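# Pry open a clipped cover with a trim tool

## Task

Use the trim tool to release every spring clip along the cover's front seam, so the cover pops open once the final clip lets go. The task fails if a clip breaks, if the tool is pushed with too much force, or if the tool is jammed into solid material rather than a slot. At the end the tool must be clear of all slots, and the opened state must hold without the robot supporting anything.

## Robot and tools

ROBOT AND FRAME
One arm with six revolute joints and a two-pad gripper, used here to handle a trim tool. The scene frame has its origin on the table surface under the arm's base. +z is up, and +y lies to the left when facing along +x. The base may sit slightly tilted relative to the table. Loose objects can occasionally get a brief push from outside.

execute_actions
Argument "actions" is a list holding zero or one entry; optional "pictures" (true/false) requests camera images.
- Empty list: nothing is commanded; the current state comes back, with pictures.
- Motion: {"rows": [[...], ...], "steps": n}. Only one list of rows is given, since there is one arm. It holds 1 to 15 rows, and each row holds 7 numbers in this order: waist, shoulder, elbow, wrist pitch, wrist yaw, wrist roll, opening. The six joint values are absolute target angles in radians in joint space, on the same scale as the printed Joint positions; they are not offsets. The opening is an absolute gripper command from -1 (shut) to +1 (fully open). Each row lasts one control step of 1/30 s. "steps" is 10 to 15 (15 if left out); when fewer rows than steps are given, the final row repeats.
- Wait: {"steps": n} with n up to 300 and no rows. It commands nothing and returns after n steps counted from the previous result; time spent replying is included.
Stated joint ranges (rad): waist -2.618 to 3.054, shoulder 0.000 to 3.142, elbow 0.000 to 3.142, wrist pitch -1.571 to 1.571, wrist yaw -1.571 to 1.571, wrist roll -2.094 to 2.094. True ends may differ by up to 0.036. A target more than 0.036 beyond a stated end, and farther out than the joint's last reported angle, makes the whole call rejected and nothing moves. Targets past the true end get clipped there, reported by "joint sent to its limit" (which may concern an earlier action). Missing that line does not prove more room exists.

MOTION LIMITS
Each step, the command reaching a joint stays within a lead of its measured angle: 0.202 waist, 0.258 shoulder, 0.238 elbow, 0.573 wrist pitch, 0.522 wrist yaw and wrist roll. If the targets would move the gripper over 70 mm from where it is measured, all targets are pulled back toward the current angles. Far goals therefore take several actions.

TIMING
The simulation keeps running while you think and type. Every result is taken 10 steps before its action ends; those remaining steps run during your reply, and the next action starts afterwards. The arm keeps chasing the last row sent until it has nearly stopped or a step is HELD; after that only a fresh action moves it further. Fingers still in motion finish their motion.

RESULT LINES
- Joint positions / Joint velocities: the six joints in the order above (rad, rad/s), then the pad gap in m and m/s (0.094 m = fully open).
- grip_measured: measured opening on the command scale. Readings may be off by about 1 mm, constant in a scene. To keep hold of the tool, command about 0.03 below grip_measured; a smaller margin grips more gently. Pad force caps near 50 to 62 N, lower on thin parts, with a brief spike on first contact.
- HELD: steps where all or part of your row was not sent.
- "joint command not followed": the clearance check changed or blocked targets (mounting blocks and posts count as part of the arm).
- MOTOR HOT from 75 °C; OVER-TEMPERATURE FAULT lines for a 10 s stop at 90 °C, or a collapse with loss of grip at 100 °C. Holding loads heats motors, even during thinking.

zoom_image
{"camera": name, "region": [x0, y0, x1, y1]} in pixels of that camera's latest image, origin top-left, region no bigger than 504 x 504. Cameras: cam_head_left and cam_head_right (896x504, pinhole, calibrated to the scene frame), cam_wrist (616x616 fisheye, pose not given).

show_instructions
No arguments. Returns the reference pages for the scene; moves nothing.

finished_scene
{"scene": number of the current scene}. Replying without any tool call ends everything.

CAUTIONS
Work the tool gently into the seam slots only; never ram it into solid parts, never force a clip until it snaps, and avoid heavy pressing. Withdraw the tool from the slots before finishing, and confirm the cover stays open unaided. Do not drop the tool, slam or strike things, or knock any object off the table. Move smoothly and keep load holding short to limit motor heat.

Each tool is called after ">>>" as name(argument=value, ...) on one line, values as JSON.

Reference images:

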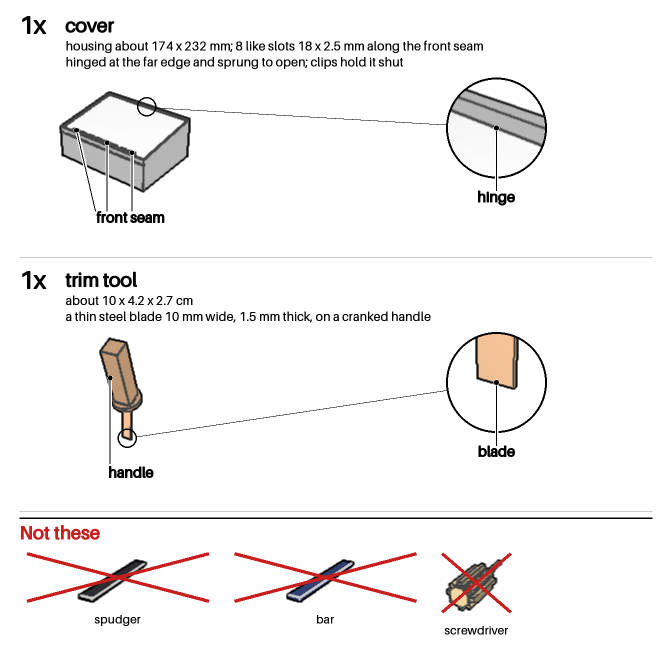

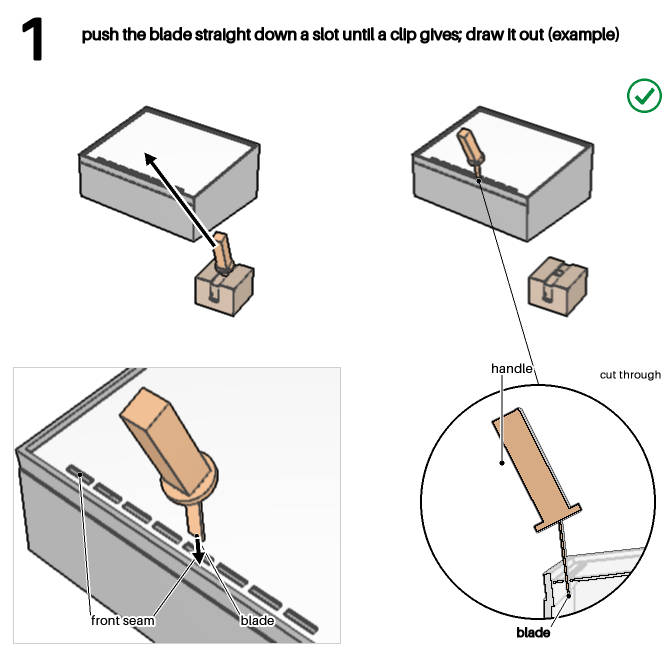

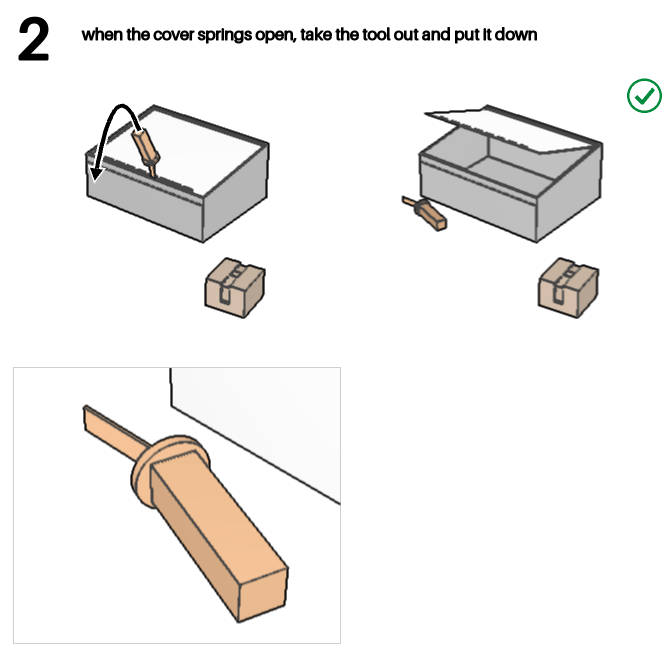

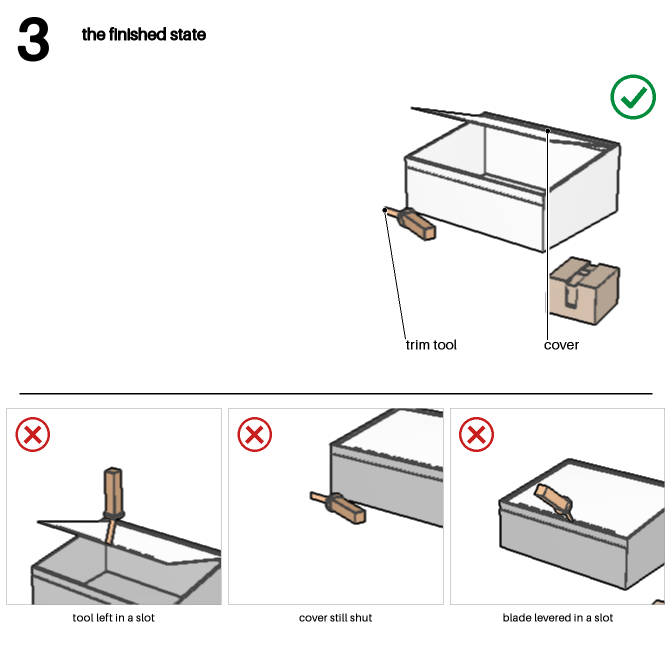

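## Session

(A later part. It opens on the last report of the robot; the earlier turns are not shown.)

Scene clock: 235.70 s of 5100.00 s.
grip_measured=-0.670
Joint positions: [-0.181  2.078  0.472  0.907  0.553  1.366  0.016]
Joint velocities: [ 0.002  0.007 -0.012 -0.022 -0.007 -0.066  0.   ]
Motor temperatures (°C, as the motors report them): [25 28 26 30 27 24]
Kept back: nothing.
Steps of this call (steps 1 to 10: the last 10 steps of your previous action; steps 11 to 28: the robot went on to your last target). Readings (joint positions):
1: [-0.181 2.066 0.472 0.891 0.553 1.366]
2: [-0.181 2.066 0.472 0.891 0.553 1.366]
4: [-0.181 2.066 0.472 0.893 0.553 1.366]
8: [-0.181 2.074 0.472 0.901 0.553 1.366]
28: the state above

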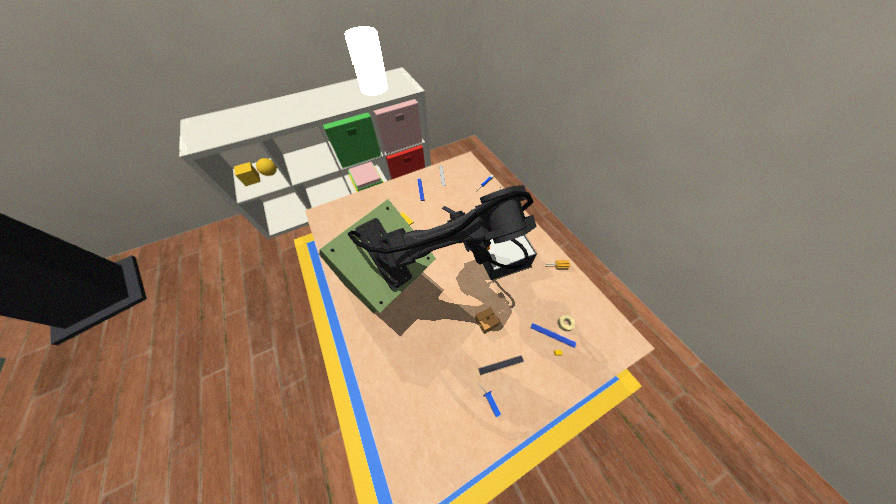

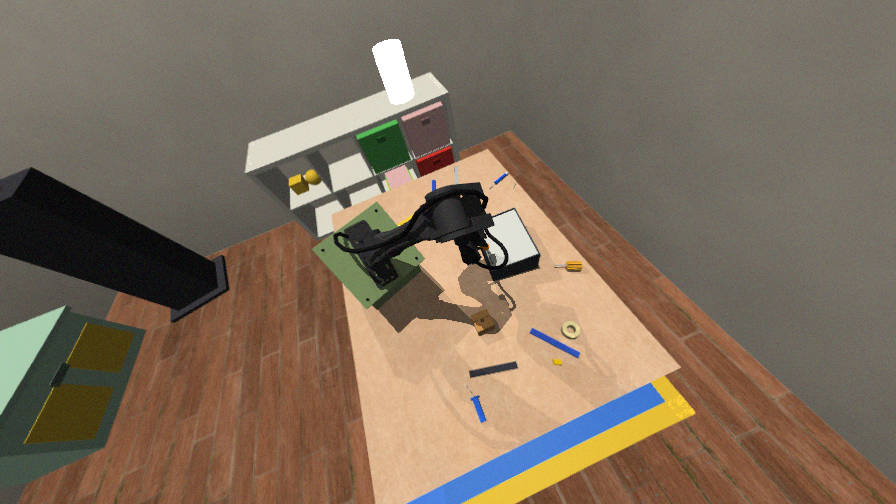

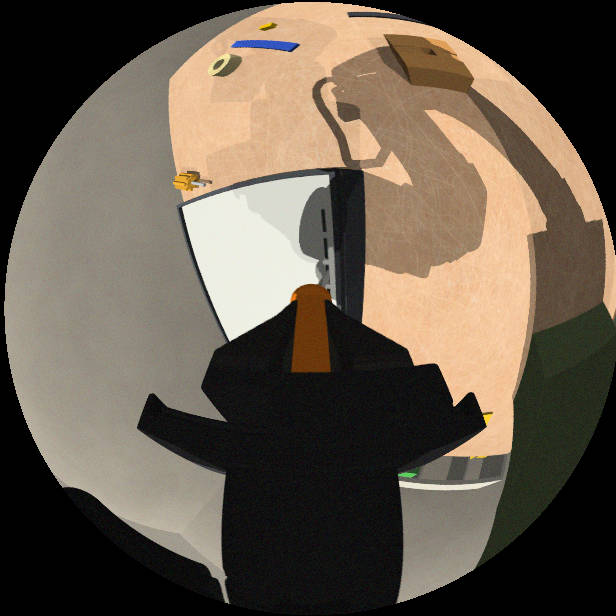

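>>> execute_actions(actions=[{"rows":[[-0.19,2.097,0.49,0.916,0.562,1.372,-0.7],[-0.191,2.098,0.49,0.917,0.562,1.372,-0.7],[-0.192,2.099,0.49,0.918,0.562,1.372,-0.7],[-0.193,2.1,0.49,0.919,0.562,1.372,-0.7],[-0.194,2.101,0.49,0.92,0.562,1.372,-0.7],[-0.194,2.102,0.49,0.921,0.562,1.372,-0.7],[-0.195,2.103,0.49,0.922,0.562,1.372,-0.7],[-0.195,2.104,0.49,0.923,0.562,1.372,-0.7],[-0.196,2.105,0.49,0.924,0.562,1.372,-0.7],[-0.196,2.106,0.49,0.925,0.562,1.372,-0.7],[-0.197,2.107,0.49,0.926,0.562,1.372,-0.7],[-0.197,2.108,0.49,0.927,0.562,1.372,-0.7],[-0.198,2.109,0.49,0.928,0.562,1.372,-0.7],[-0.198,2.11,0.49,0.929,0.562,1.372,-0.7],[-0.198,2.111,0.49,0.93,0.562,1.372,-0.7]],"steps":15}])

>>> execute_actions(actions=[{"steps":22}], pictures=true)

>>> zoom_image(camera="cam_wrist", region=[295,245,365,308])

Scene clock: 236.73 s of 5100.00 s.
grip_measured=-0.670
Joint positions: [-0.182  2.078  0.472  0.907  0.553  1.366  0.016]
Joint velocities: [-0.046 -0.002  0.002  0.037  0.037 -0.081  0.   ]
Motor temperatures (°C, as the motors report them): [25 28 26 30 27 24]
Steps of this call (steps 1 to 15: the robot went on to your last target; steps 16 to 26: nothing new was sent; steps 27 to 31: the first 5 steps of this action). Readings (joint positions):
27: [-0.181 2.078 0.472 0.907 0.553 1.366]
28: [-0.181 2.078 0.472 0.907 0.553 1.366]
30: [-0.181 2.078 0.472 0.907 0.553 1.366]
31: the state above

Scene clock: 237.47 s of 5100.00 s.
grip_measured=-0.670
Joint positions: [-0.187  2.088  0.472  0.923  0.555  1.366  0.016]
Joint velocities: [-0.022  0.007  0.002  0.022 -0.022 -0.051  0.001]
Motor temperatures (°C, as the motors report them): [25 28 26 30 27 24]
Kept back: nothing.
Steps of this call (steps 1 to 10: the last 10 steps of your previous action; steps 11 to 22: the robot went on to your last target). Readings (joint positions):
1: [-0.184 2.078 0.472 0.908 0.553 1.366]
2: [-0.185 2.078 0.472 0.908 0.553 1.366]
4: [-0.187 2.081 0.472 0.912 0.553 1.366]
8: [-0.187 2.085 0.472 0.919 0.554 1.366]
22: the state above

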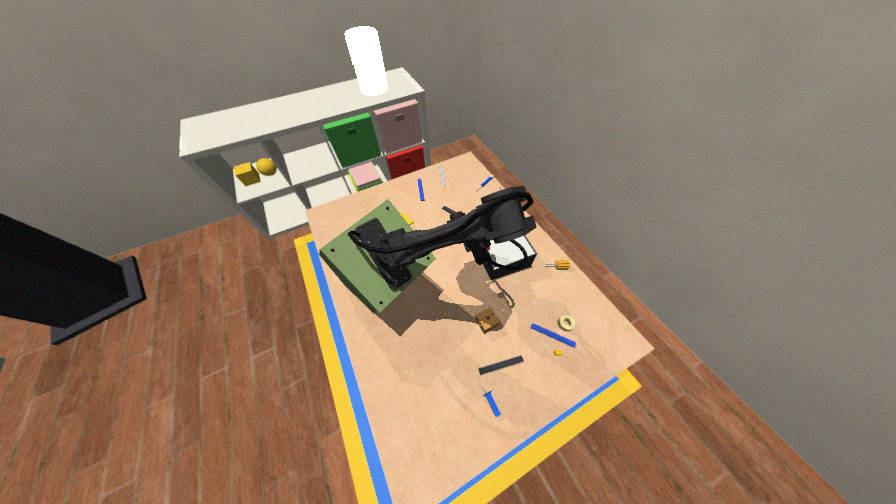

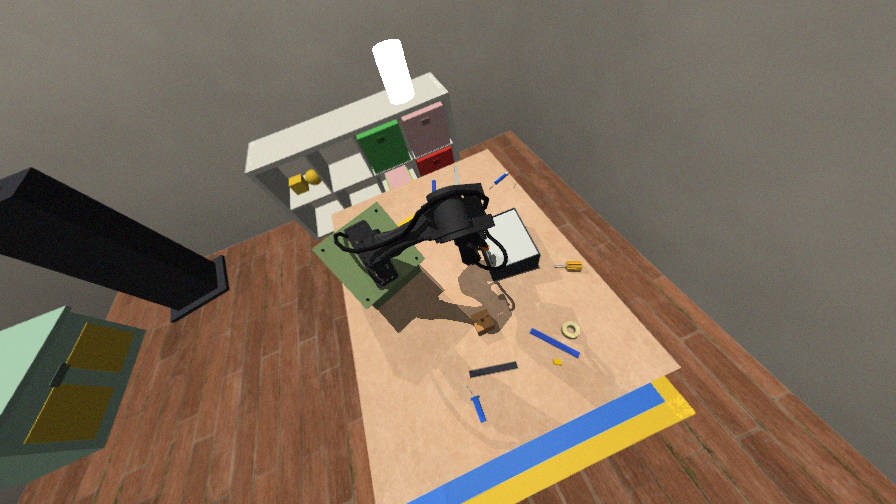

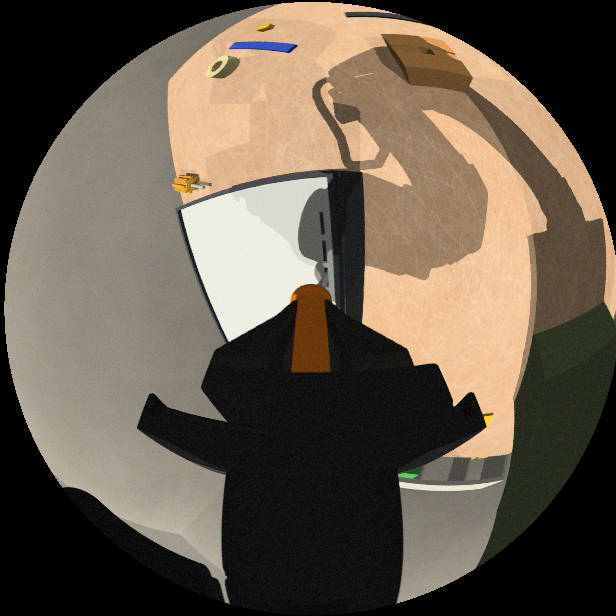

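Region (295, 245, 365, 308) of cam_wrist's 616x616 image, scaled by 7.200, with more detail than that image has; it fills the top 454 rows of this view, and the rest is white.

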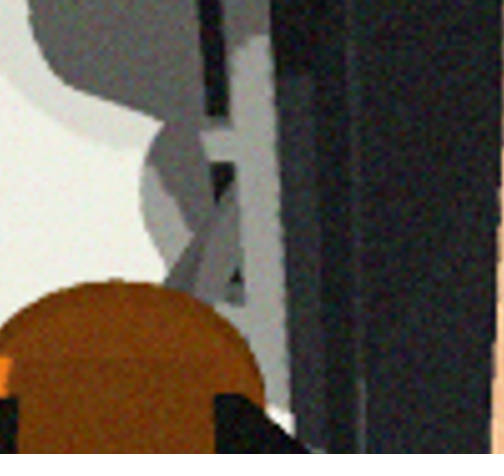

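>>> execute_actions(actions=[{"rows":[[-0.199,2.11,0.49,0.93,0.562,1.372,-0.7],[-0.199,2.111,0.49,0.931,0.562,1.372,-0.7],[-0.2,2.112,0.49,0.931,0.562,1.372,-0.7],[-0.2,2.113,0.49,0.932,0.562,1.372,-0.7],[-0.201,2.114,0.49,0.933,0.562,1.372,-0.7],[-0.201,2.115,0.49,0.933,0.562,1.372,-0.7],[-0.202,2.116,0.49,0.934,0.562,1.372,-0.7],[-0.202,2.117,0.49,0.935,0.562,1.372,-0.7],[-0.203,2.118,0.49,0.935,0.562,1.372,-0.7],[-0.203,2.119,0.49,0.936,0.562,1.372,-0.7],[-0.204,2.12,0.49,0.937,0.562,1.372,-0.7],[-0.204,2.121,0.49,0.937,0.562,1.372,-0.7],[-0.204,2.122,0.49,0.938,0.562,1.372,-0.7],[-0.204,2.123,0.49,0.939,0.562,1.372,-0.7],[-0.204,2.124,0.49,0.94,0.562,1.372,-0.7]],"steps":15}])

>>> execute_actions(actions=[{"steps":16}])

Scene clock: 238.47 s of 5100.00 s.
grip_measured=-0.670
Joint positions: [-0.187  2.088  0.472  0.923  0.555  1.366  0.016]
Joint velocities: [ 0.002  0.017 -0.007  0.037  0.095 -0.022 -0.001]
Motor temperatures (°C, as the motors report them): [25 28 26 30 27 24]
Steps of this call (steps 1 to 15: the robot went on to your last target; steps 16 to 25: nothing new was sent; steps 26 to 30: the first 5 steps of this action). Readings (joint positions):
26: [-0.187 2.088 0.472 0.923 0.555 1.366]
27: [-0.187 2.088 0.472 0.923 0.555 1.366]
29: [-0.187 2.088 0.472 0.923 0.555 1.366]
30: the state above

Scene clock: 239.00 s of 5100.00 s.
grip_measured=-0.670
Joint positions: [-0.188  2.097  0.472  0.936  0.555  1.366  0.016]
Joint velocities: [-0.012  0.002 -0.007  0.007  0.037  0.037  0.   ]
Motor temperatures (°C, as the motors report them): [25 28 26 30 27 24]
Kept back: nothing.
Steps of this call (steps 1 to 10: the last 10 steps of your previous action; steps 11 to 16: the robot went on to your last target). Readings (joint positions):
1: [-0.187 2.088 0.472 0.923 0.555 1.366]
2: [-0.187 2.088 0.472 0.924 0.555 1.366]
4: [-0.187 2.088 0.472 0.924 0.555 1.366]
8: [-0.188 2.095 0.472 0.932 0.555 1.366]
16: the state above

>>> execute_actions(actions=[{"rows":[[-0.206,2.124,0.49,0.938,0.562,1.372,-0.7],[-0.206,2.125,0.49,0.938,0.562,1.372,-0.7],[-0.207,2.126,0.49,0.939,0.562,1.372,-0.7],[-0.207,2.127,0.49,0.939,0.562,1.372,-0.7],[-0.208,2.128,0.49,0.94,0.562,1.372,-0.7],[-0.208,2.129,0.49,0.941,0.562,1.372,-0.7],[-0.209,2.13,0.49,0.942,0.562,1.372,-0.7],[-0.209,2.131,0.49,0.943,0.562,1.372,-0.7],[-0.21,2.132,0.49,0.944,0.562,1.372,-0.7],[-0.21,2.133,0.49,0.945,0.562,1.372,-0.7],[-0.21,2.134,0.49,0.946,0.562,1.372,-0.7],[-0.21,2.135,0.49,0.947,0.562,1.372,-0.7],[-0.21,2.136,0.49,0.948,0.562,1.372,-0.7],[-0.21,2.137,0.49,0.949,0.562,1.372,-0.7],[-0.21,2.138,0.49,0.95,0.562,1.372,-0.7]],"steps":15}])

>>> execute_actions(actions=[{"steps":16}])

Scene clock: 239.73 s of 5100.00 s.
grip_measured=-0.670
Joint positions: [-0.188  2.097  0.472  0.936  0.555  1.366  0.016]
Joint velocities: [ 0.007 -0.002 -0.002 -0.022  0.022  0.081 -0.001]
Motor temperatures (°C, as the motors report them): [25 28 26 30 27 24]
Steps of this call (steps 1 to 15: the robot went on to your last target; steps 16 to 17: nothing new was sent; steps 18 to 22: the first 5 steps of this action). Readings (joint positions):
18: [-0.188 2.097 0.472 0.936 0.555 1.366]
19: [-0.188 2.097 0.472 0.936 0.555 1.366]
21: [-0.188 2.097 0.472 0.936 0.555 1.366]
22: the state above

Scene clock: 240.27 s of 5100.00 s.
grip_measured=-0.670
Joint positions: [-0.189  2.106  0.472  0.949  0.555  1.366  0.016]
Joint velocities: [-0.002  0.002  0.007 -0.095  0.007 -0.022 -0.   ]
Motor temperatures (°C, as the motors report them): [25 28 26 30 27 24]
Kept back: nothing.
Steps of this call (steps 1 to 10: the last 10 steps of your previous action; steps 11 to 16: the robot went on to your last target). Readings (joint positions):
1: [-0.188 2.097 0.472 0.936 0.555 1.366]
2: [-0.188 2.097 0.472 0.936 0.555 1.366]
4: [-0.189 2.099 0.472 0.937 0.555 1.366]
8: [-0.189 2.104 0.472 0.946 0.555 1.366]
16: the state above

>>> execute_actions(actions=[{"rows":[[-0.21,2.138,0.49,0.95,0.562,1.372,-0.7],[-0.21,2.139,0.49,0.951,0.562,1.372,-0.7],[-0.21,2.14,0.49,0.952,0.562,1.372,-0.7],[-0.21,2.141,0.49,0.953,0.562,1.372,-0.7],[-0.21,2.142,0.49,0.954,0.562,1.372,-0.7],[-0.21,2.143,0.49,0.955,0.562,1.372,-0.7],[-0.21,2.144,0.49,0.956,0.562,1.372,-0.7],[-0.21,2.145,0.49,0.957,0.562,1.372,-0.7],[-0.21,2.146,0.49,0.958,0.562,1.372,-0.7],[-0.21,2.147,0.49,0.959,0.562,1.372,-0.7],[-0.21,2.148,0.49,0.96,0.562,1.372,-0.7],[-0.21,2.149,0.49,0.961,0.562,1.372,-0.7],[-0.21,2.15,0.49,0.962,0.562,1.372,-0.7],[-0.21,2.15,0.49,0.963,0.562,1.372,-0.7],[-0.21,2.15,0.49,0.964,0.562,1.372,-0.7]],"steps":15}])

>>> execute_actions(actions=[{"steps":16}], pictures=true)

Scene clock: 241.37 s of 5100.00 s.
grip_measured=-0.670
Joint positions: [-0.189  2.106  0.472  0.949  0.555  1.366  0.016]
Joint velocities: [-0.007 -0.002  0.017 -0.007  0.037  0.051 -0.   ]
Motor temperatures (°C, as the motors report them): [25 28 26 30 27 24]
Steps of this call (steps 1 to 15: the robot went on to your last target; steps 16 to 28: nothing new was sent; steps 29 to 33: the first 5 steps of this action). Readings (joint positions):
29: [-0.189 2.106 0.472 0.949 0.555 1.366]
30: [-0.189 2.106 0.472 0.949 0.555 1.366]
32: [-0.189 2.106 0.472 0.949 0.555 1.366]
33: the state above

Scene clock: 241.90 s of 5100.00 s.
grip_measured=-0.670
Joint positions: [-0.192  2.124  0.472  0.974  0.555  1.366  0.016]
Joint velocities: [ 0.007  0.002 -0.002 -0.022  0.007  0.007  0.001]
Motor temperatures (°C, as the motors report them): [25 28 26 30 27 24]
Kept back: nothing.
Steps of this call (steps 1 to 10: the last 10 steps of your previous action; steps 11 to 16: the robot went on to your last target). Readings (joint positions):
1: [-0.189 2.106 0.472 0.950 0.555 1.366]
2: [-0.189 2.106 0.472 0.950 0.555 1.366]
4: [-0.189 2.108 0.472 0.952 0.556 1.366]
8: [-0.190 2.114 0.472 0.958 0.556 1.366]
16: the state above

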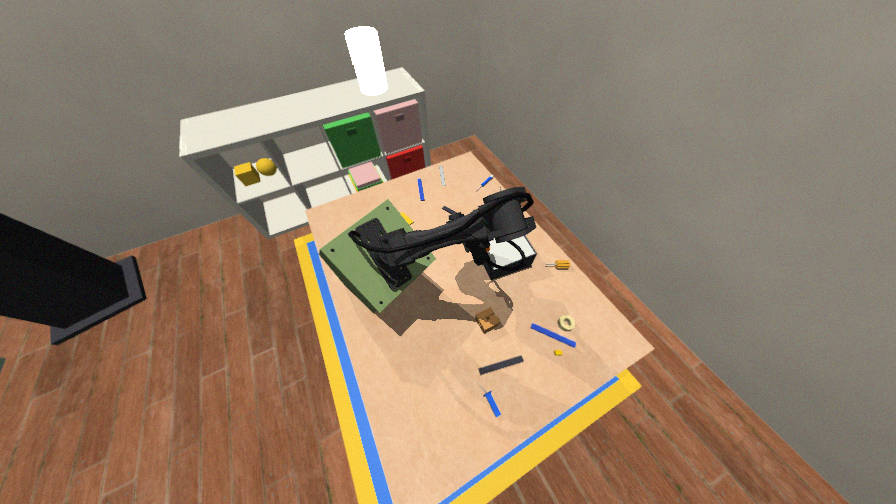

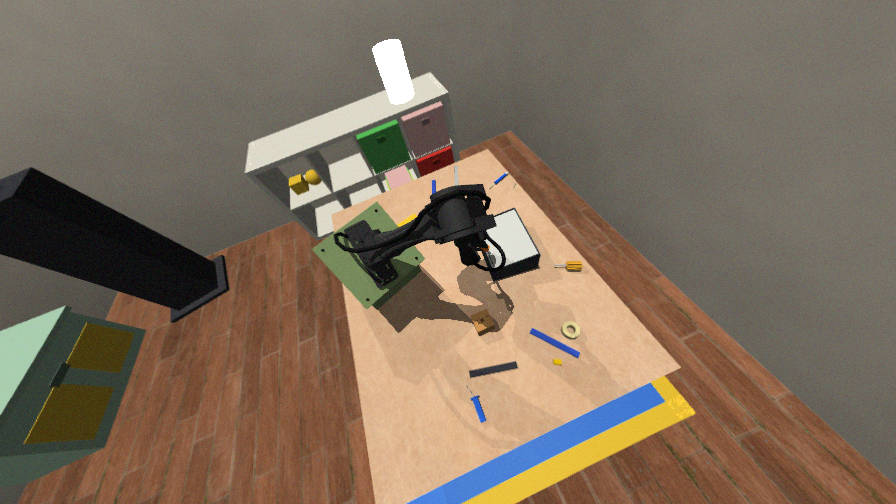

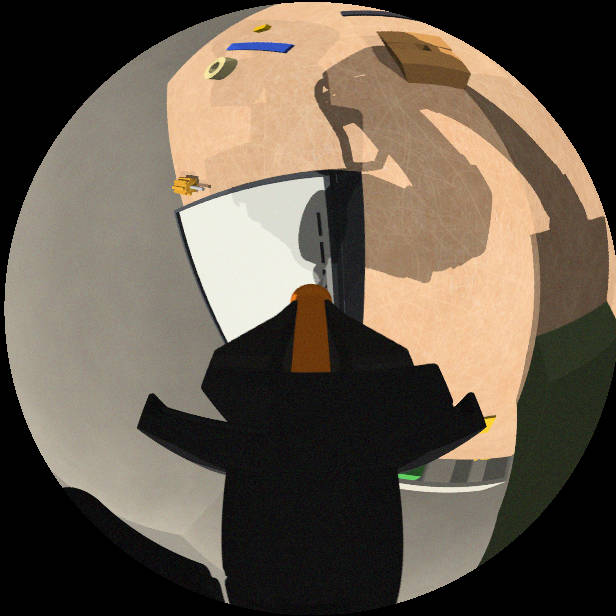

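>>> execute_actions(actions=[{"rows":[[-0.21,2.15,0.49,0.968,0.562,1.372,-0.7],[-0.21,2.151,0.49,0.969,0.562,1.372,-0.7],[-0.21,2.152,0.49,0.97,0.562,1.372,-0.7],[-0.21,2.153,0.49,0.971,0.562,1.372,-0.7],[-0.21,2.154,0.49,0.972,0.562,1.372,-0.7],[-0.21,2.155,0.49,0.973,0.562,1.372,-0.7],[-0.21,2.156,0.49,0.974,0.562,1.372,-0.7],[-0.21,2.157,0.49,0.975,0.562,1.372,-0.7],[-0.21,2.158,0.49,0.976,0.562,1.372,-0.7],[-0.21,2.159,0.49,0.977,0.562,1.372,-0.7],[-0.21,2.16,0.49,0.978,0.562,1.372,-0.7]],"steps":12}])

>>> execute_actions(actions=[{"steps":16}])

Scene clock: 242.93 s of 5100.00 s.
grip_measured=-0.670
Joint positions: [-0.192  2.124  0.472  0.974  0.555  1.366  0.016]
Joint velocities: [ 0.002 -0.012 -0.007 -0.051 -0.007  0.037 -0.   ]
Motor temperatures (°C, as the motors report them): [25 28 26 30 27 24]
Steps of this call (steps 1 to 15: the robot went on to your last target; steps 16 to 29: nothing new was sent; steps 30 to 31: the first 2 steps of this action). Readings (joint positions):
30: [-0.192 2.124 0.472 0.974 0.555 1.366]
31: the state above

Scene clock: 243.47 s of 5100.00 s.
grip_measured=-0.670
Joint positions: [-0.192  2.133  0.472  0.987  0.556  1.366  0.016]
Joint velocities: [ 0.012 -0.002  0.002 -0.081 -0.037 -0.022 -0.001]
Motor temperatures (°C, as the motors report them): [25 28 26 30 27 24]
Kept back: nothing.
Steps of this call (steps 1 to 10: the last 10 steps of your previous action; steps 11 to 16: the robot went on to your last target). Readings (joint positions):
1: [-0.192 2.124 0.472 0.975 0.555 1.366]
2: [-0.192 2.124 0.472 0.975 0.555 1.366]
4: [-0.192 2.124 0.472 0.975 0.555 1.366]
8: [-0.192 2.129 0.472 0.981 0.555 1.366]
16: the state above

>>> execute_actions(actions=[{"rows":[[-0.21,2.16,0.49,0.982,0.562,1.372,-0.7],[-0.21,2.161,0.49,0.983,0.562,1.372,-0.7],[-0.21,2.162,0.49,0.984,0.562,1.372,-0.7],[-0.21,2.163,0.49,0.985,0.562,1.372,-0.7],[-0.21,2.164,0.49,0.986,0.562,1.372,-0.7],[-0.21,2.165,0.49,0.987,0.562,1.372,-0.7],[-0.21,2.166,0.49,0.988,0.562,1.372,-0.7],[-0.21,2.167,0.49,0.989,0.562,1.372,-0.7],[-0.21,2.168,0.49,0.99,0.562,1.372,-0.7],[-0.21,2.169,0.49,0.991,0.562,1.372,-0.7],[-0.21,2.17,0.49,0.992,0.562,1.372,-0.7]],"steps":12}])

>>> execute_actions(actions=[{"steps":16}], pictures=true)

>>> zoom_image(camera="cam_wrist", region=[295,245,365,308])

Scene clock: 244.50 s of 5100.00 s.
grip_measured=-0.670
Joint positions: [-0.192  2.133  0.472  0.988  0.556  1.366  0.016]
Joint velocities: [-0.002  0.007  0.002 -0.007 -0.022  0.037 -0.   ]
Motor temperatures (°C, as the motors report them): [25 28 26 30 27 24]
Steps of this call (steps 1 to 15: the robot went on to your last target; steps 16 to 29: nothing new was sent; steps 30 to 31: the first 2 steps of this action). Readings (joint positions):
30: [-0.192 2.133 0.472 0.988 0.556 1.366]
31: the state above

Scene clock: 245.03 s of 5100.00 s.
grip_measured=-0.670
Joint positions: [-0.194  2.141  0.472  1.     0.556  1.366  0.016]
Joint velocities: [ 0.002 -0.012  0.012 -0.051 -0.007  0.051 -0.   ]
Motor temperatures (°C, as the motors report them): [25 28 26 30 27 24]
Kept back: nothing.
Steps of this call (steps 1 to 10: the last 10 steps of your previous action; steps 11 to 16: the robot went on to your last target). Readings (joint positions):
1: [-0.192 2.133 0.472 0.988 0.556 1.366]
2: [-0.192 2.133 0.472 0.988 0.556 1.366]
4: [-0.192 2.133 0.472 0.988 0.556 1.366]
8: [-0.193 2.139 0.472 0.995 0.556 1.366]
16: the state above

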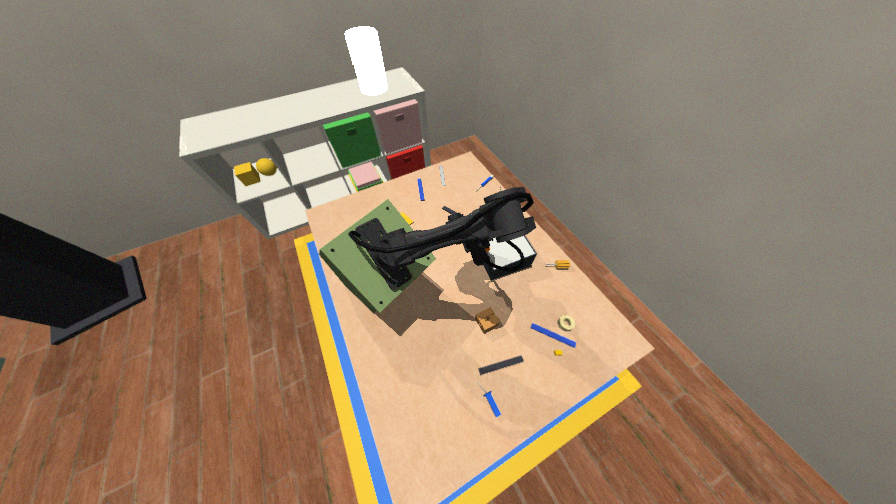

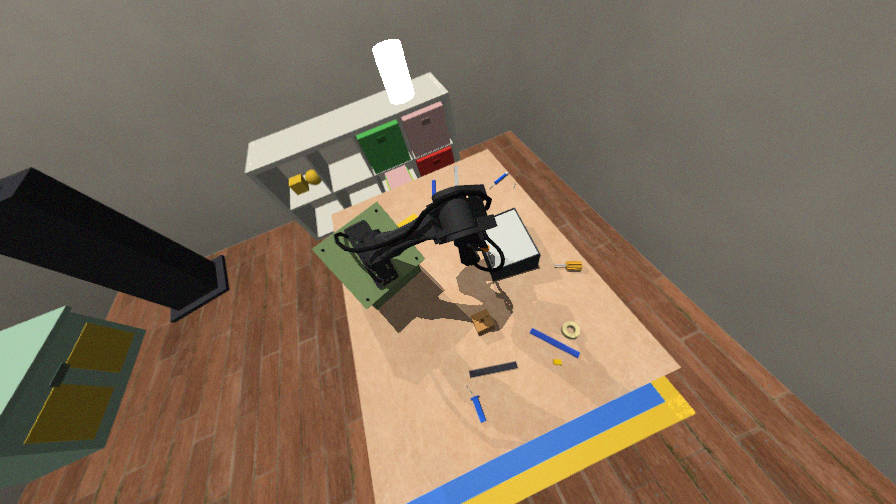

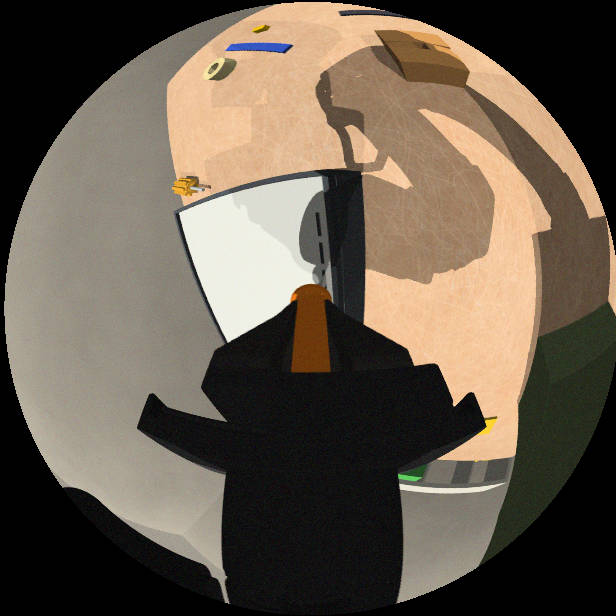

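Region (295, 245, 365, 308) of cam_wrist's 616x616 image, scaled by 7.200, with more detail than that image has; it fills the top 454 rows of this view, and the rest is white.

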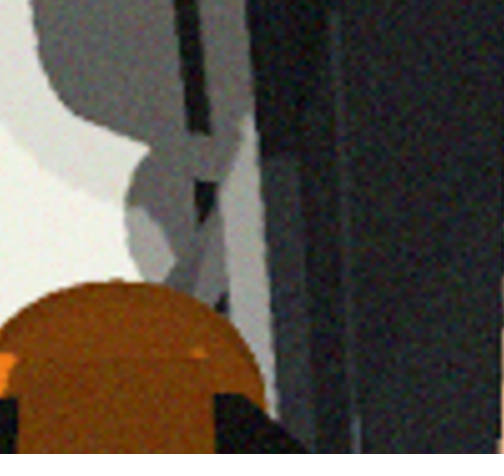

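>>> execute_actions(actions=[{"rows":[[-0.21,2.17,0.49,0.994,0.562,1.372,-0.7],[-0.21,2.171,0.49,0.995,0.562,1.372,-0.7],[-0.21,2.172,0.49,0.996,0.562,1.372,-0.7],[-0.21,2.173,0.49,0.997,0.562,1.372,-0.7],[-0.21,2.174,0.49,0.998,0.562,1.372,-0.7],[-0.21,2.175,0.49,0.999,0.562,1.372,-0.7],[-0.21,2.176,0.49,1.0,0.562,1.372,-0.7],[-0.21,2.177,0.49,1.001,0.562,1.372,-0.7],[-0.21,2.178,0.49,1.002,0.562,1.372,-0.7],[-0.21,2.179,0.49,1.003,0.562,1.372,-0.7],[-0.21,2.18,0.49,1.004,0.562,1.372,-0.7]],"steps":12}])

>>> execute_actions(actions=[{"steps":16}])

Scene clock: 246.17 s of 5100.00 s.
grip_measured=-0.670
Joint positions: [-0.194  2.141  0.472  1.     0.556  1.366  0.016]
Joint velocities: [-0.007  0.007  0.007 -0.022  0.007  0.081 -0.   ]
Motor temperatures (°C, as the motors report them): [25 28 26 30 27 24]
Steps of this call (steps 1 to 15: the robot went on to your last target; steps 16 to 32: nothing new was sent; steps 33 to 34: the first 2 steps of this action). Readings (joint positions):
33: [-0.194 2.141 0.472 1.000 0.556 1.366]
34: the state above

Scene clock: 246.70 s of 5100.00 s.
grip_measured=-0.670
Joint positions: [-0.194  2.145  0.472  1.008  0.557  1.366  0.016]
Joint velocities: [-0.007 -0.007 -0.012  0.022 -0.051 -0.022 -0.   ]
Motor temperatures (°C, as the motors report them): [25 28 26 30 27 24]
Kept back: nothing.
Steps of this call (steps 1 to 10: the last 10 steps of your previous action; steps 11 to 15: the robot went on to your last target; step 16: nothing new was sent). Readings (joint positions):
1: [-0.194 2.141 0.472 1.000 0.556 1.366]
2: [-0.194 2.141 0.472 1.000 0.556 1.366]
4: [-0.194 2.141 0.472 1.001 0.556 1.366]
8: [-0.194 2.144 0.472 1.006 0.557 1.366]
16: the state above
The arm was judged still, so your last target was given up. Only a new action makes it travel on or press farther. Fingers that are still opening or closing keep moving.

>>> execute_actions(actions=[{"rows":[[-0.174,2.13,0.49,0.988,0.562,1.372,-0.7],[-0.173,2.125,0.49,0.98,0.562,1.372,-0.7],[-0.172,2.12,0.49,0.972,0.562,1.372,-0.7],[-0.171,2.115,0.49,0.964,0.562,1.372,-0.7],[-0.17,2.11,0.49,0.956,0.562,1.372,-0.7],[-0.169,2.105,0.49,0.948,0.562,1.372,-0.7],[-0.168,2.1,0.49,0.94,0.562,1.372,-0.7],[-0.167,2.095,0.49,0.932,0.562,1.372,-0.7],[-0.166,2.09,0.49,0.924,0.562,1.372,-0.7],[-0.165,2.085,0.49,0.916,0.562,1.372,-0.7],[-0.164,2.08,0.49,0.908,0.562,1.372,-0.7],[-0.163,2.075,0.49,0.9,0.562,1.372,-0.7],[-0.162,2.07,0.49,0.892,0.562,1.372,-0.7],[-0.161,2.065,0.49,0.884,0.562,1.372,-0.7],[-0.16,2.06,0.49,0.876,0.562,1.372,-0.7]],"steps":15}])

>>> execute_actions(actions=[{"rows":[[-0.16,2.055,0.49,0.868,0.562,1.372,-0.7],[-0.16,2.05,0.49,0.861,0.562,1.372,-0.7],[-0.16,2.045,0.49,0.855,0.562,1.372,-0.7],[-0.16,2.04,0.49,0.85,0.562,1.372,-0.7],[-0.16,2.034,0.49,0.846,0.562,1.372,-0.7],[-0.16,2.028,0.49,0.842,0.562,1.372,-0.7],[-0.16,2.022,0.49,0.838,0.562,1.372,-0.7],[-0.16,2.016,0.49,0.834,0.562,1.372,-0.7],[-0.16,2.01,0.49,0.83,0.562,1.372,-0.7],[-0.16,2.004,0.49,0.826,0.562,1.372,-0.7],[-0.16,1.998,0.49,0.822,0.562,1.372,-0.7],[-0.16,1.994,0.49,0.82,0.562,1.372,-0.7]],"steps":12}])

>>> execute_actions(actions=[{"steps":14}])

Scene clock: 247.87 s of 5100.00 s.
grip_measured=-0.670
Joint positions: [-0.191  2.137  0.472  0.994  0.56   1.366  0.016]
Joint velocities: [ 0.002 -0.105  0.007 -0.125  0.022 -0.095  0.001]
Motor temperatures (°C, as the motors report them): [25 28 26 30 27 24]
Steps of this call (steps 1 to 30: nothing new was sent; steps 31 to 35: the first 5 steps of this action). Readings (joint positions):
31: [-0.191 2.144 0.472 1.006 0.559 1.366]
32: [-0.191 2.143 0.472 1.004 0.560 1.366]
34: [-0.191 2.139 0.472 0.998 0.560 1.366]
35: the state above

Scene clock: 248.27 s of 5100.00 s.
grip_measured=-0.670
Joint positions: [-0.179  2.075  0.472  0.904  0.558  1.366  0.016]
Joint velocities: [ 0.037 -0.154  0.002 -0.242 -0.022  0.022  0.001]
Motor temperatures (°C, as the motors report them): [25 28 26 30 27 24]
Steps of this call (steps 1 to 10: the last 10 steps of your previous action; steps 11 to 12: the first 2 steps of this action). Readings (joint positions):
11: [-0.180 2.080 0.472 0.912 0.558 1.366]
12: the state above

Scene clock: 248.73 s of 5100.00 s.
grip_measured=-0.670
Joint positions: [-0.178  2.007  0.472  0.853  0.558  1.366  0.016]
Joint velocities: [ 0.002 -0.007  0.002 -0.007 -0.037  0.051  0.   ]
Motor temperatures (°C, as the motors report them): [25 28 26 30 27 24]
Kept back: nothing.
Steps of this call (steps 1 to 10: the last 10 steps of your previous action; steps 11 to 14: the robot went on to your last target). Readings (joint positions):
1: [-0.178 2.070 0.472 0.897 0.558 1.366]
2: [-0.178 2.065 0.472 0.891 0.558 1.366]
4: [-0.178 2.055 0.472 0.880 0.558 1.366]
8: [-0.178 2.029 0.472 0.865 0.558 1.366]
14: the state above

>>> execute_actions(actions=[{"rows":[[-0.154,1.998,0.49,0.84,0.568,1.378,-0.7],[-0.147,2.004,0.49,0.845,0.574,1.384,-0.7],[-0.14,2.012,0.49,0.85,0.58,1.39,-0.7],[-0.133,2.02,0.49,0.855,0.586,1.396,-0.7],[-0.126,2.03,0.49,0.86,0.592,1.402,-0.7],[-0.119,2.04,0.49,0.865,0.598,1.408,-0.7],[-0.112,2.05,0.49,0.87,0.604,1.414,-0.7],[-0.106,2.06,0.49,0.875,0.61,1.42,-0.7],[-0.101,2.07,0.49,0.88,0.614,1.425,-0.7],[-0.098,2.08,0.49,0.884,0.616,1.429,-0.7],[-0.096,2.088,0.49,0.888,0.616,1.429,-0.7],[-0.096,2.094,0.49,0.891,0.616,1.429,-0.7],[-0.096,2.099,0.49,0.891,0.616,1.429,-0.7],[-0.096,2.103,0.49,0.891,0.616,1.429,-0.7]],"steps":15}])

>>> execute_actions(actions=[{"steps":30}], pictures=true)

>>> zoom_image(camera="cam_wrist", region=[295,245,365,308])

Scene clock: 250.03 s of 5100.00 s.
grip_measured=-0.670
Joint positions: [-0.158  2.007  0.472  0.846  0.567  1.379  0.016]
Joint velocities: [ 0.208 -0.012 -0.032  0.022  0.051  0.051 -0.001]
Motor temperatures (°C, as the motors report them): [25 28 26 30 27 24]
Steps of this call (steps 1 to 30: the robot went on to your last target; steps 31 to 34: nothing new was sent; steps 35 to 39: the first 5 steps of this action). Readings (joint positions):
35: [-0.177 2.007 0.472 0.844 0.558 1.366]
36: [-0.175 2.007 0.472 0.844 0.559 1.368]
38: [-0.165 2.007 0.472 0.844 0.564 1.374]
39: the state above

Scene clock: 251.03 s of 5100.00 s.
grip_measured=-0.670
Joint positions: [-0.112  2.087  0.472  0.884  0.603  1.422  0.016]
Joint velocities: [-0.007 -0.012 -0.002 -0.022 -0.066 -0.007  0.001]
Motor temperatures (°C, as the motors report them): [25 28 26 30 27 24]
Kept back: nothing.
Steps of this call (steps 1 to 10: the last 10 steps of your previous action; steps 11 to 30: the robot went on to your last target). Readings (joint positions):
1: [-0.150 2.009 0.472 0.849 0.571 1.383]
2: [-0.142 2.014 0.472 0.855 0.575 1.387]
4: [-0.127 2.031 0.472 0.865 0.583 1.397]
8: [-0.112 2.072 0.472 0.874 0.593 1.412]
30: the state above
The arm was judged still, so your last target was given up. Only a new action makes it travel on or press farther. Fingers that are still opening or closing keep moving.

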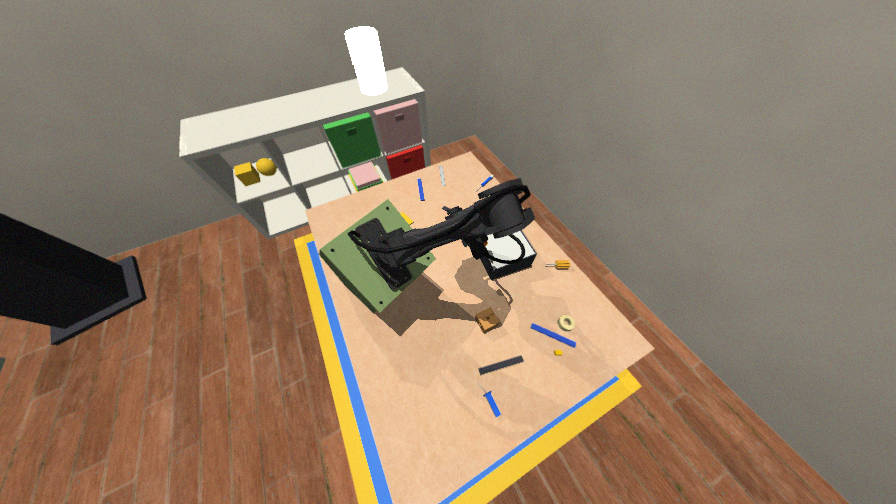

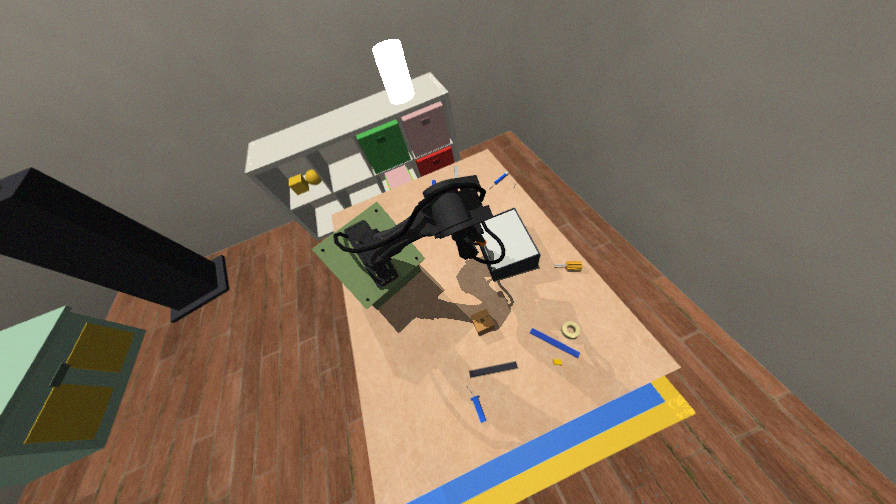

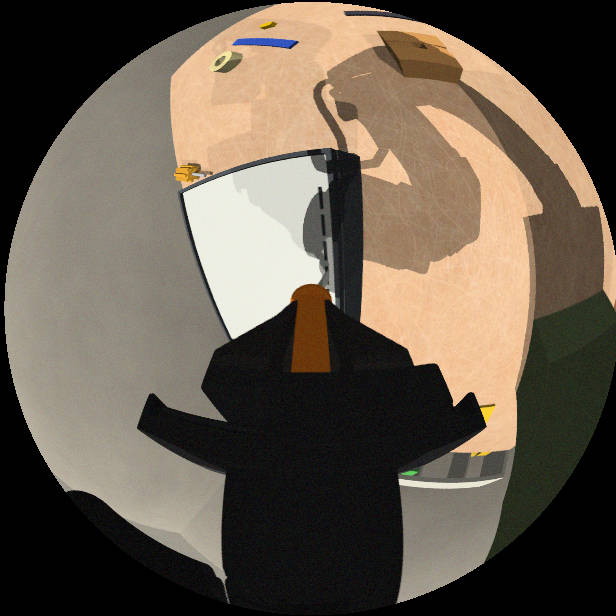

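Region (295, 245, 365, 308) of cam_wrist's 616x616 image, scaled by 7.200, with more detail than that image has; it fills the top 454 rows of this view, and the rest is white.

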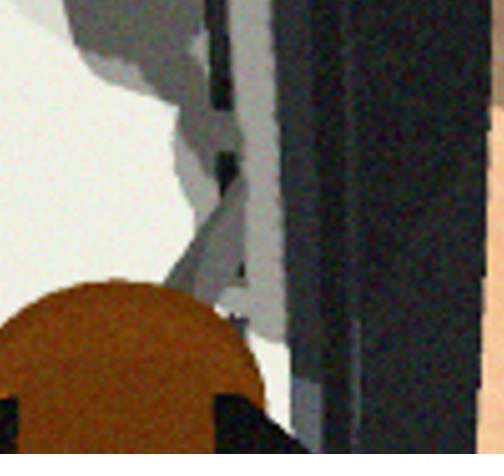

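>>> execute_actions(actions=[{"rows":[[-0.1,2.105,0.49,0.893,0.616,1.415,-0.7],[-0.1,2.107,0.49,0.897,0.616,1.408,-0.7],[-0.1,2.11,0.49,0.901,0.616,1.402,-0.7],[-0.1,2.113,0.49,0.905,0.616,1.398,-0.7],[-0.1,2.116,0.49,0.909,0.616,1.396,-0.7],[-0.1,2.119,0.49,0.913,0.616,1.396,-0.7],[-0.1,2.122,0.49,0.917,0.616,1.396,-0.7],[-0.1,2.125,0.49,0.921,0.616,1.396,-0.7],[-0.1,2.127,0.49,0.925,0.616,1.396,-0.7]],"steps":10}])

>>> execute_actions(actions=[{"steps":28}], pictures=true)

>>> zoom_image(camera="cam_wrist", region=[295,245,365,308])

Scene clock: 252.13 s of 5100.00 s.
grip_measured=-0.670
Joint positions: [-0.112  2.087  0.472  0.885  0.603  1.422  0.016]
Joint velocities: [-0.007 -0.007  0.002 -0.051  0.007 -0.022  0.   ]
Motor temperatures (°C, as the motors report them): [25 28 26 30 27 24]
Kept back: the last 10 steps of this action.
Steps of this call (steps 1 to 33: nothing new was sent). Readings (joint positions):
1: [-0.112 2.087 0.472 0.884 0.603 1.422]
2: [-0.112 2.087 0.472 0.884 0.603 1.422]
4: [-0.112 2.087 0.472 0.885 0.603 1.422]
8: [-0.112 2.087 0.472 0.885 0.603 1.422]
33: the state above

Scene clock: 253.07 s of 5100.00 s.
grip_measured=-0.670
Joint positions: [-0.112  2.11   0.472  0.918  0.603  1.408  0.016]
Joint velocities: [-0.007  0.007  0.002 -0.051 -0.022  0.066  0.   ]
Motor temperatures (°C, as the motors report them): [25 28 26 30 27 24]
Kept back: nothing.
Steps of this call (steps 1 to 10: the last 10 steps of your previous action; steps 11 to 28: the robot went on to your last target). Readings (joint positions):
1: [-0.112 2.087 0.472 0.885 0.603 1.422]
2: [-0.112 2.087 0.472 0.886 0.603 1.422]
4: [-0.112 2.087 0.472 0.889 0.603 1.419]
8: [-0.112 2.099 0.472 0.904 0.603 1.412]
28: the state above

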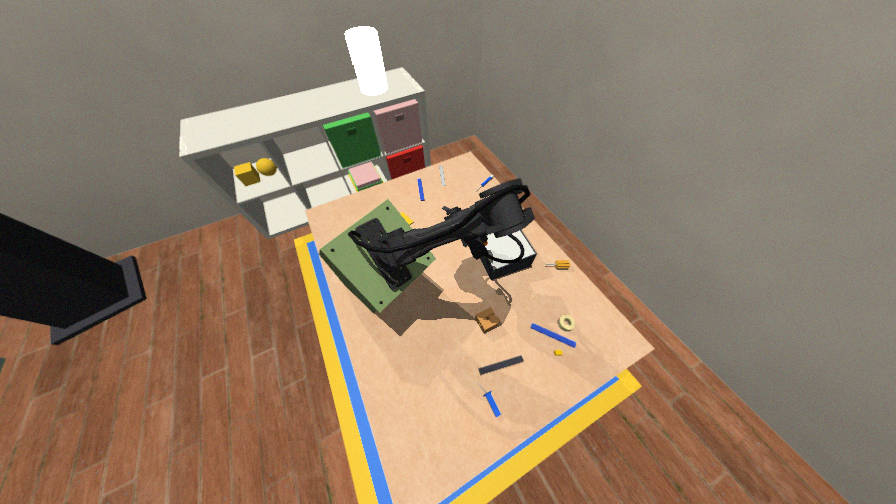

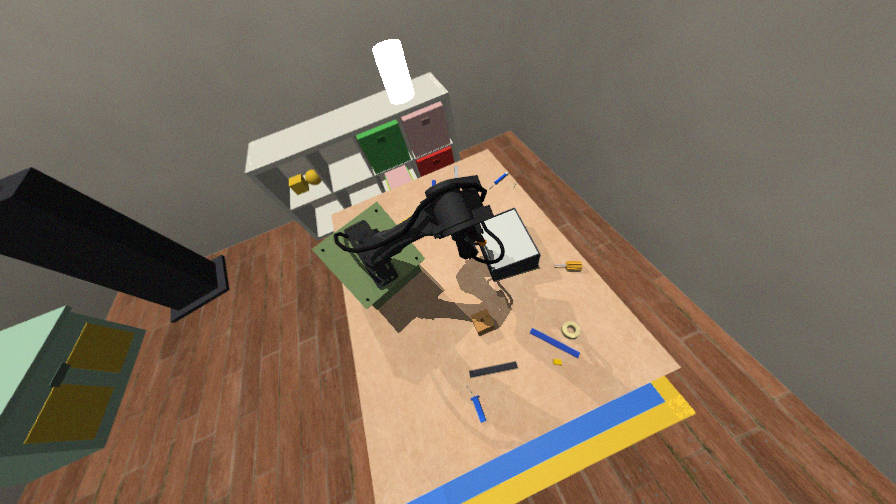

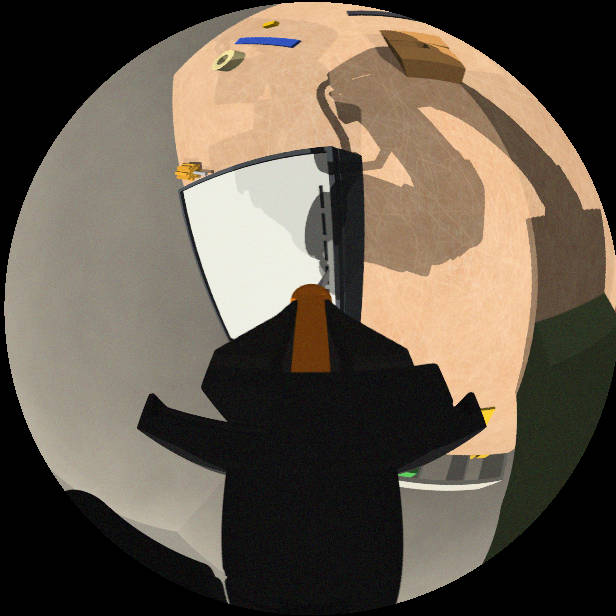

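Region (295, 245, 365, 308) of cam_wrist's 616x616 image, scaled by 7.200, with more detail than that image has; it fills the top 454 rows of this view, and the rest is white.

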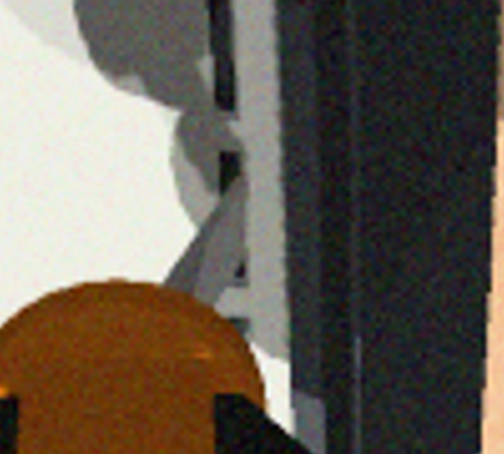

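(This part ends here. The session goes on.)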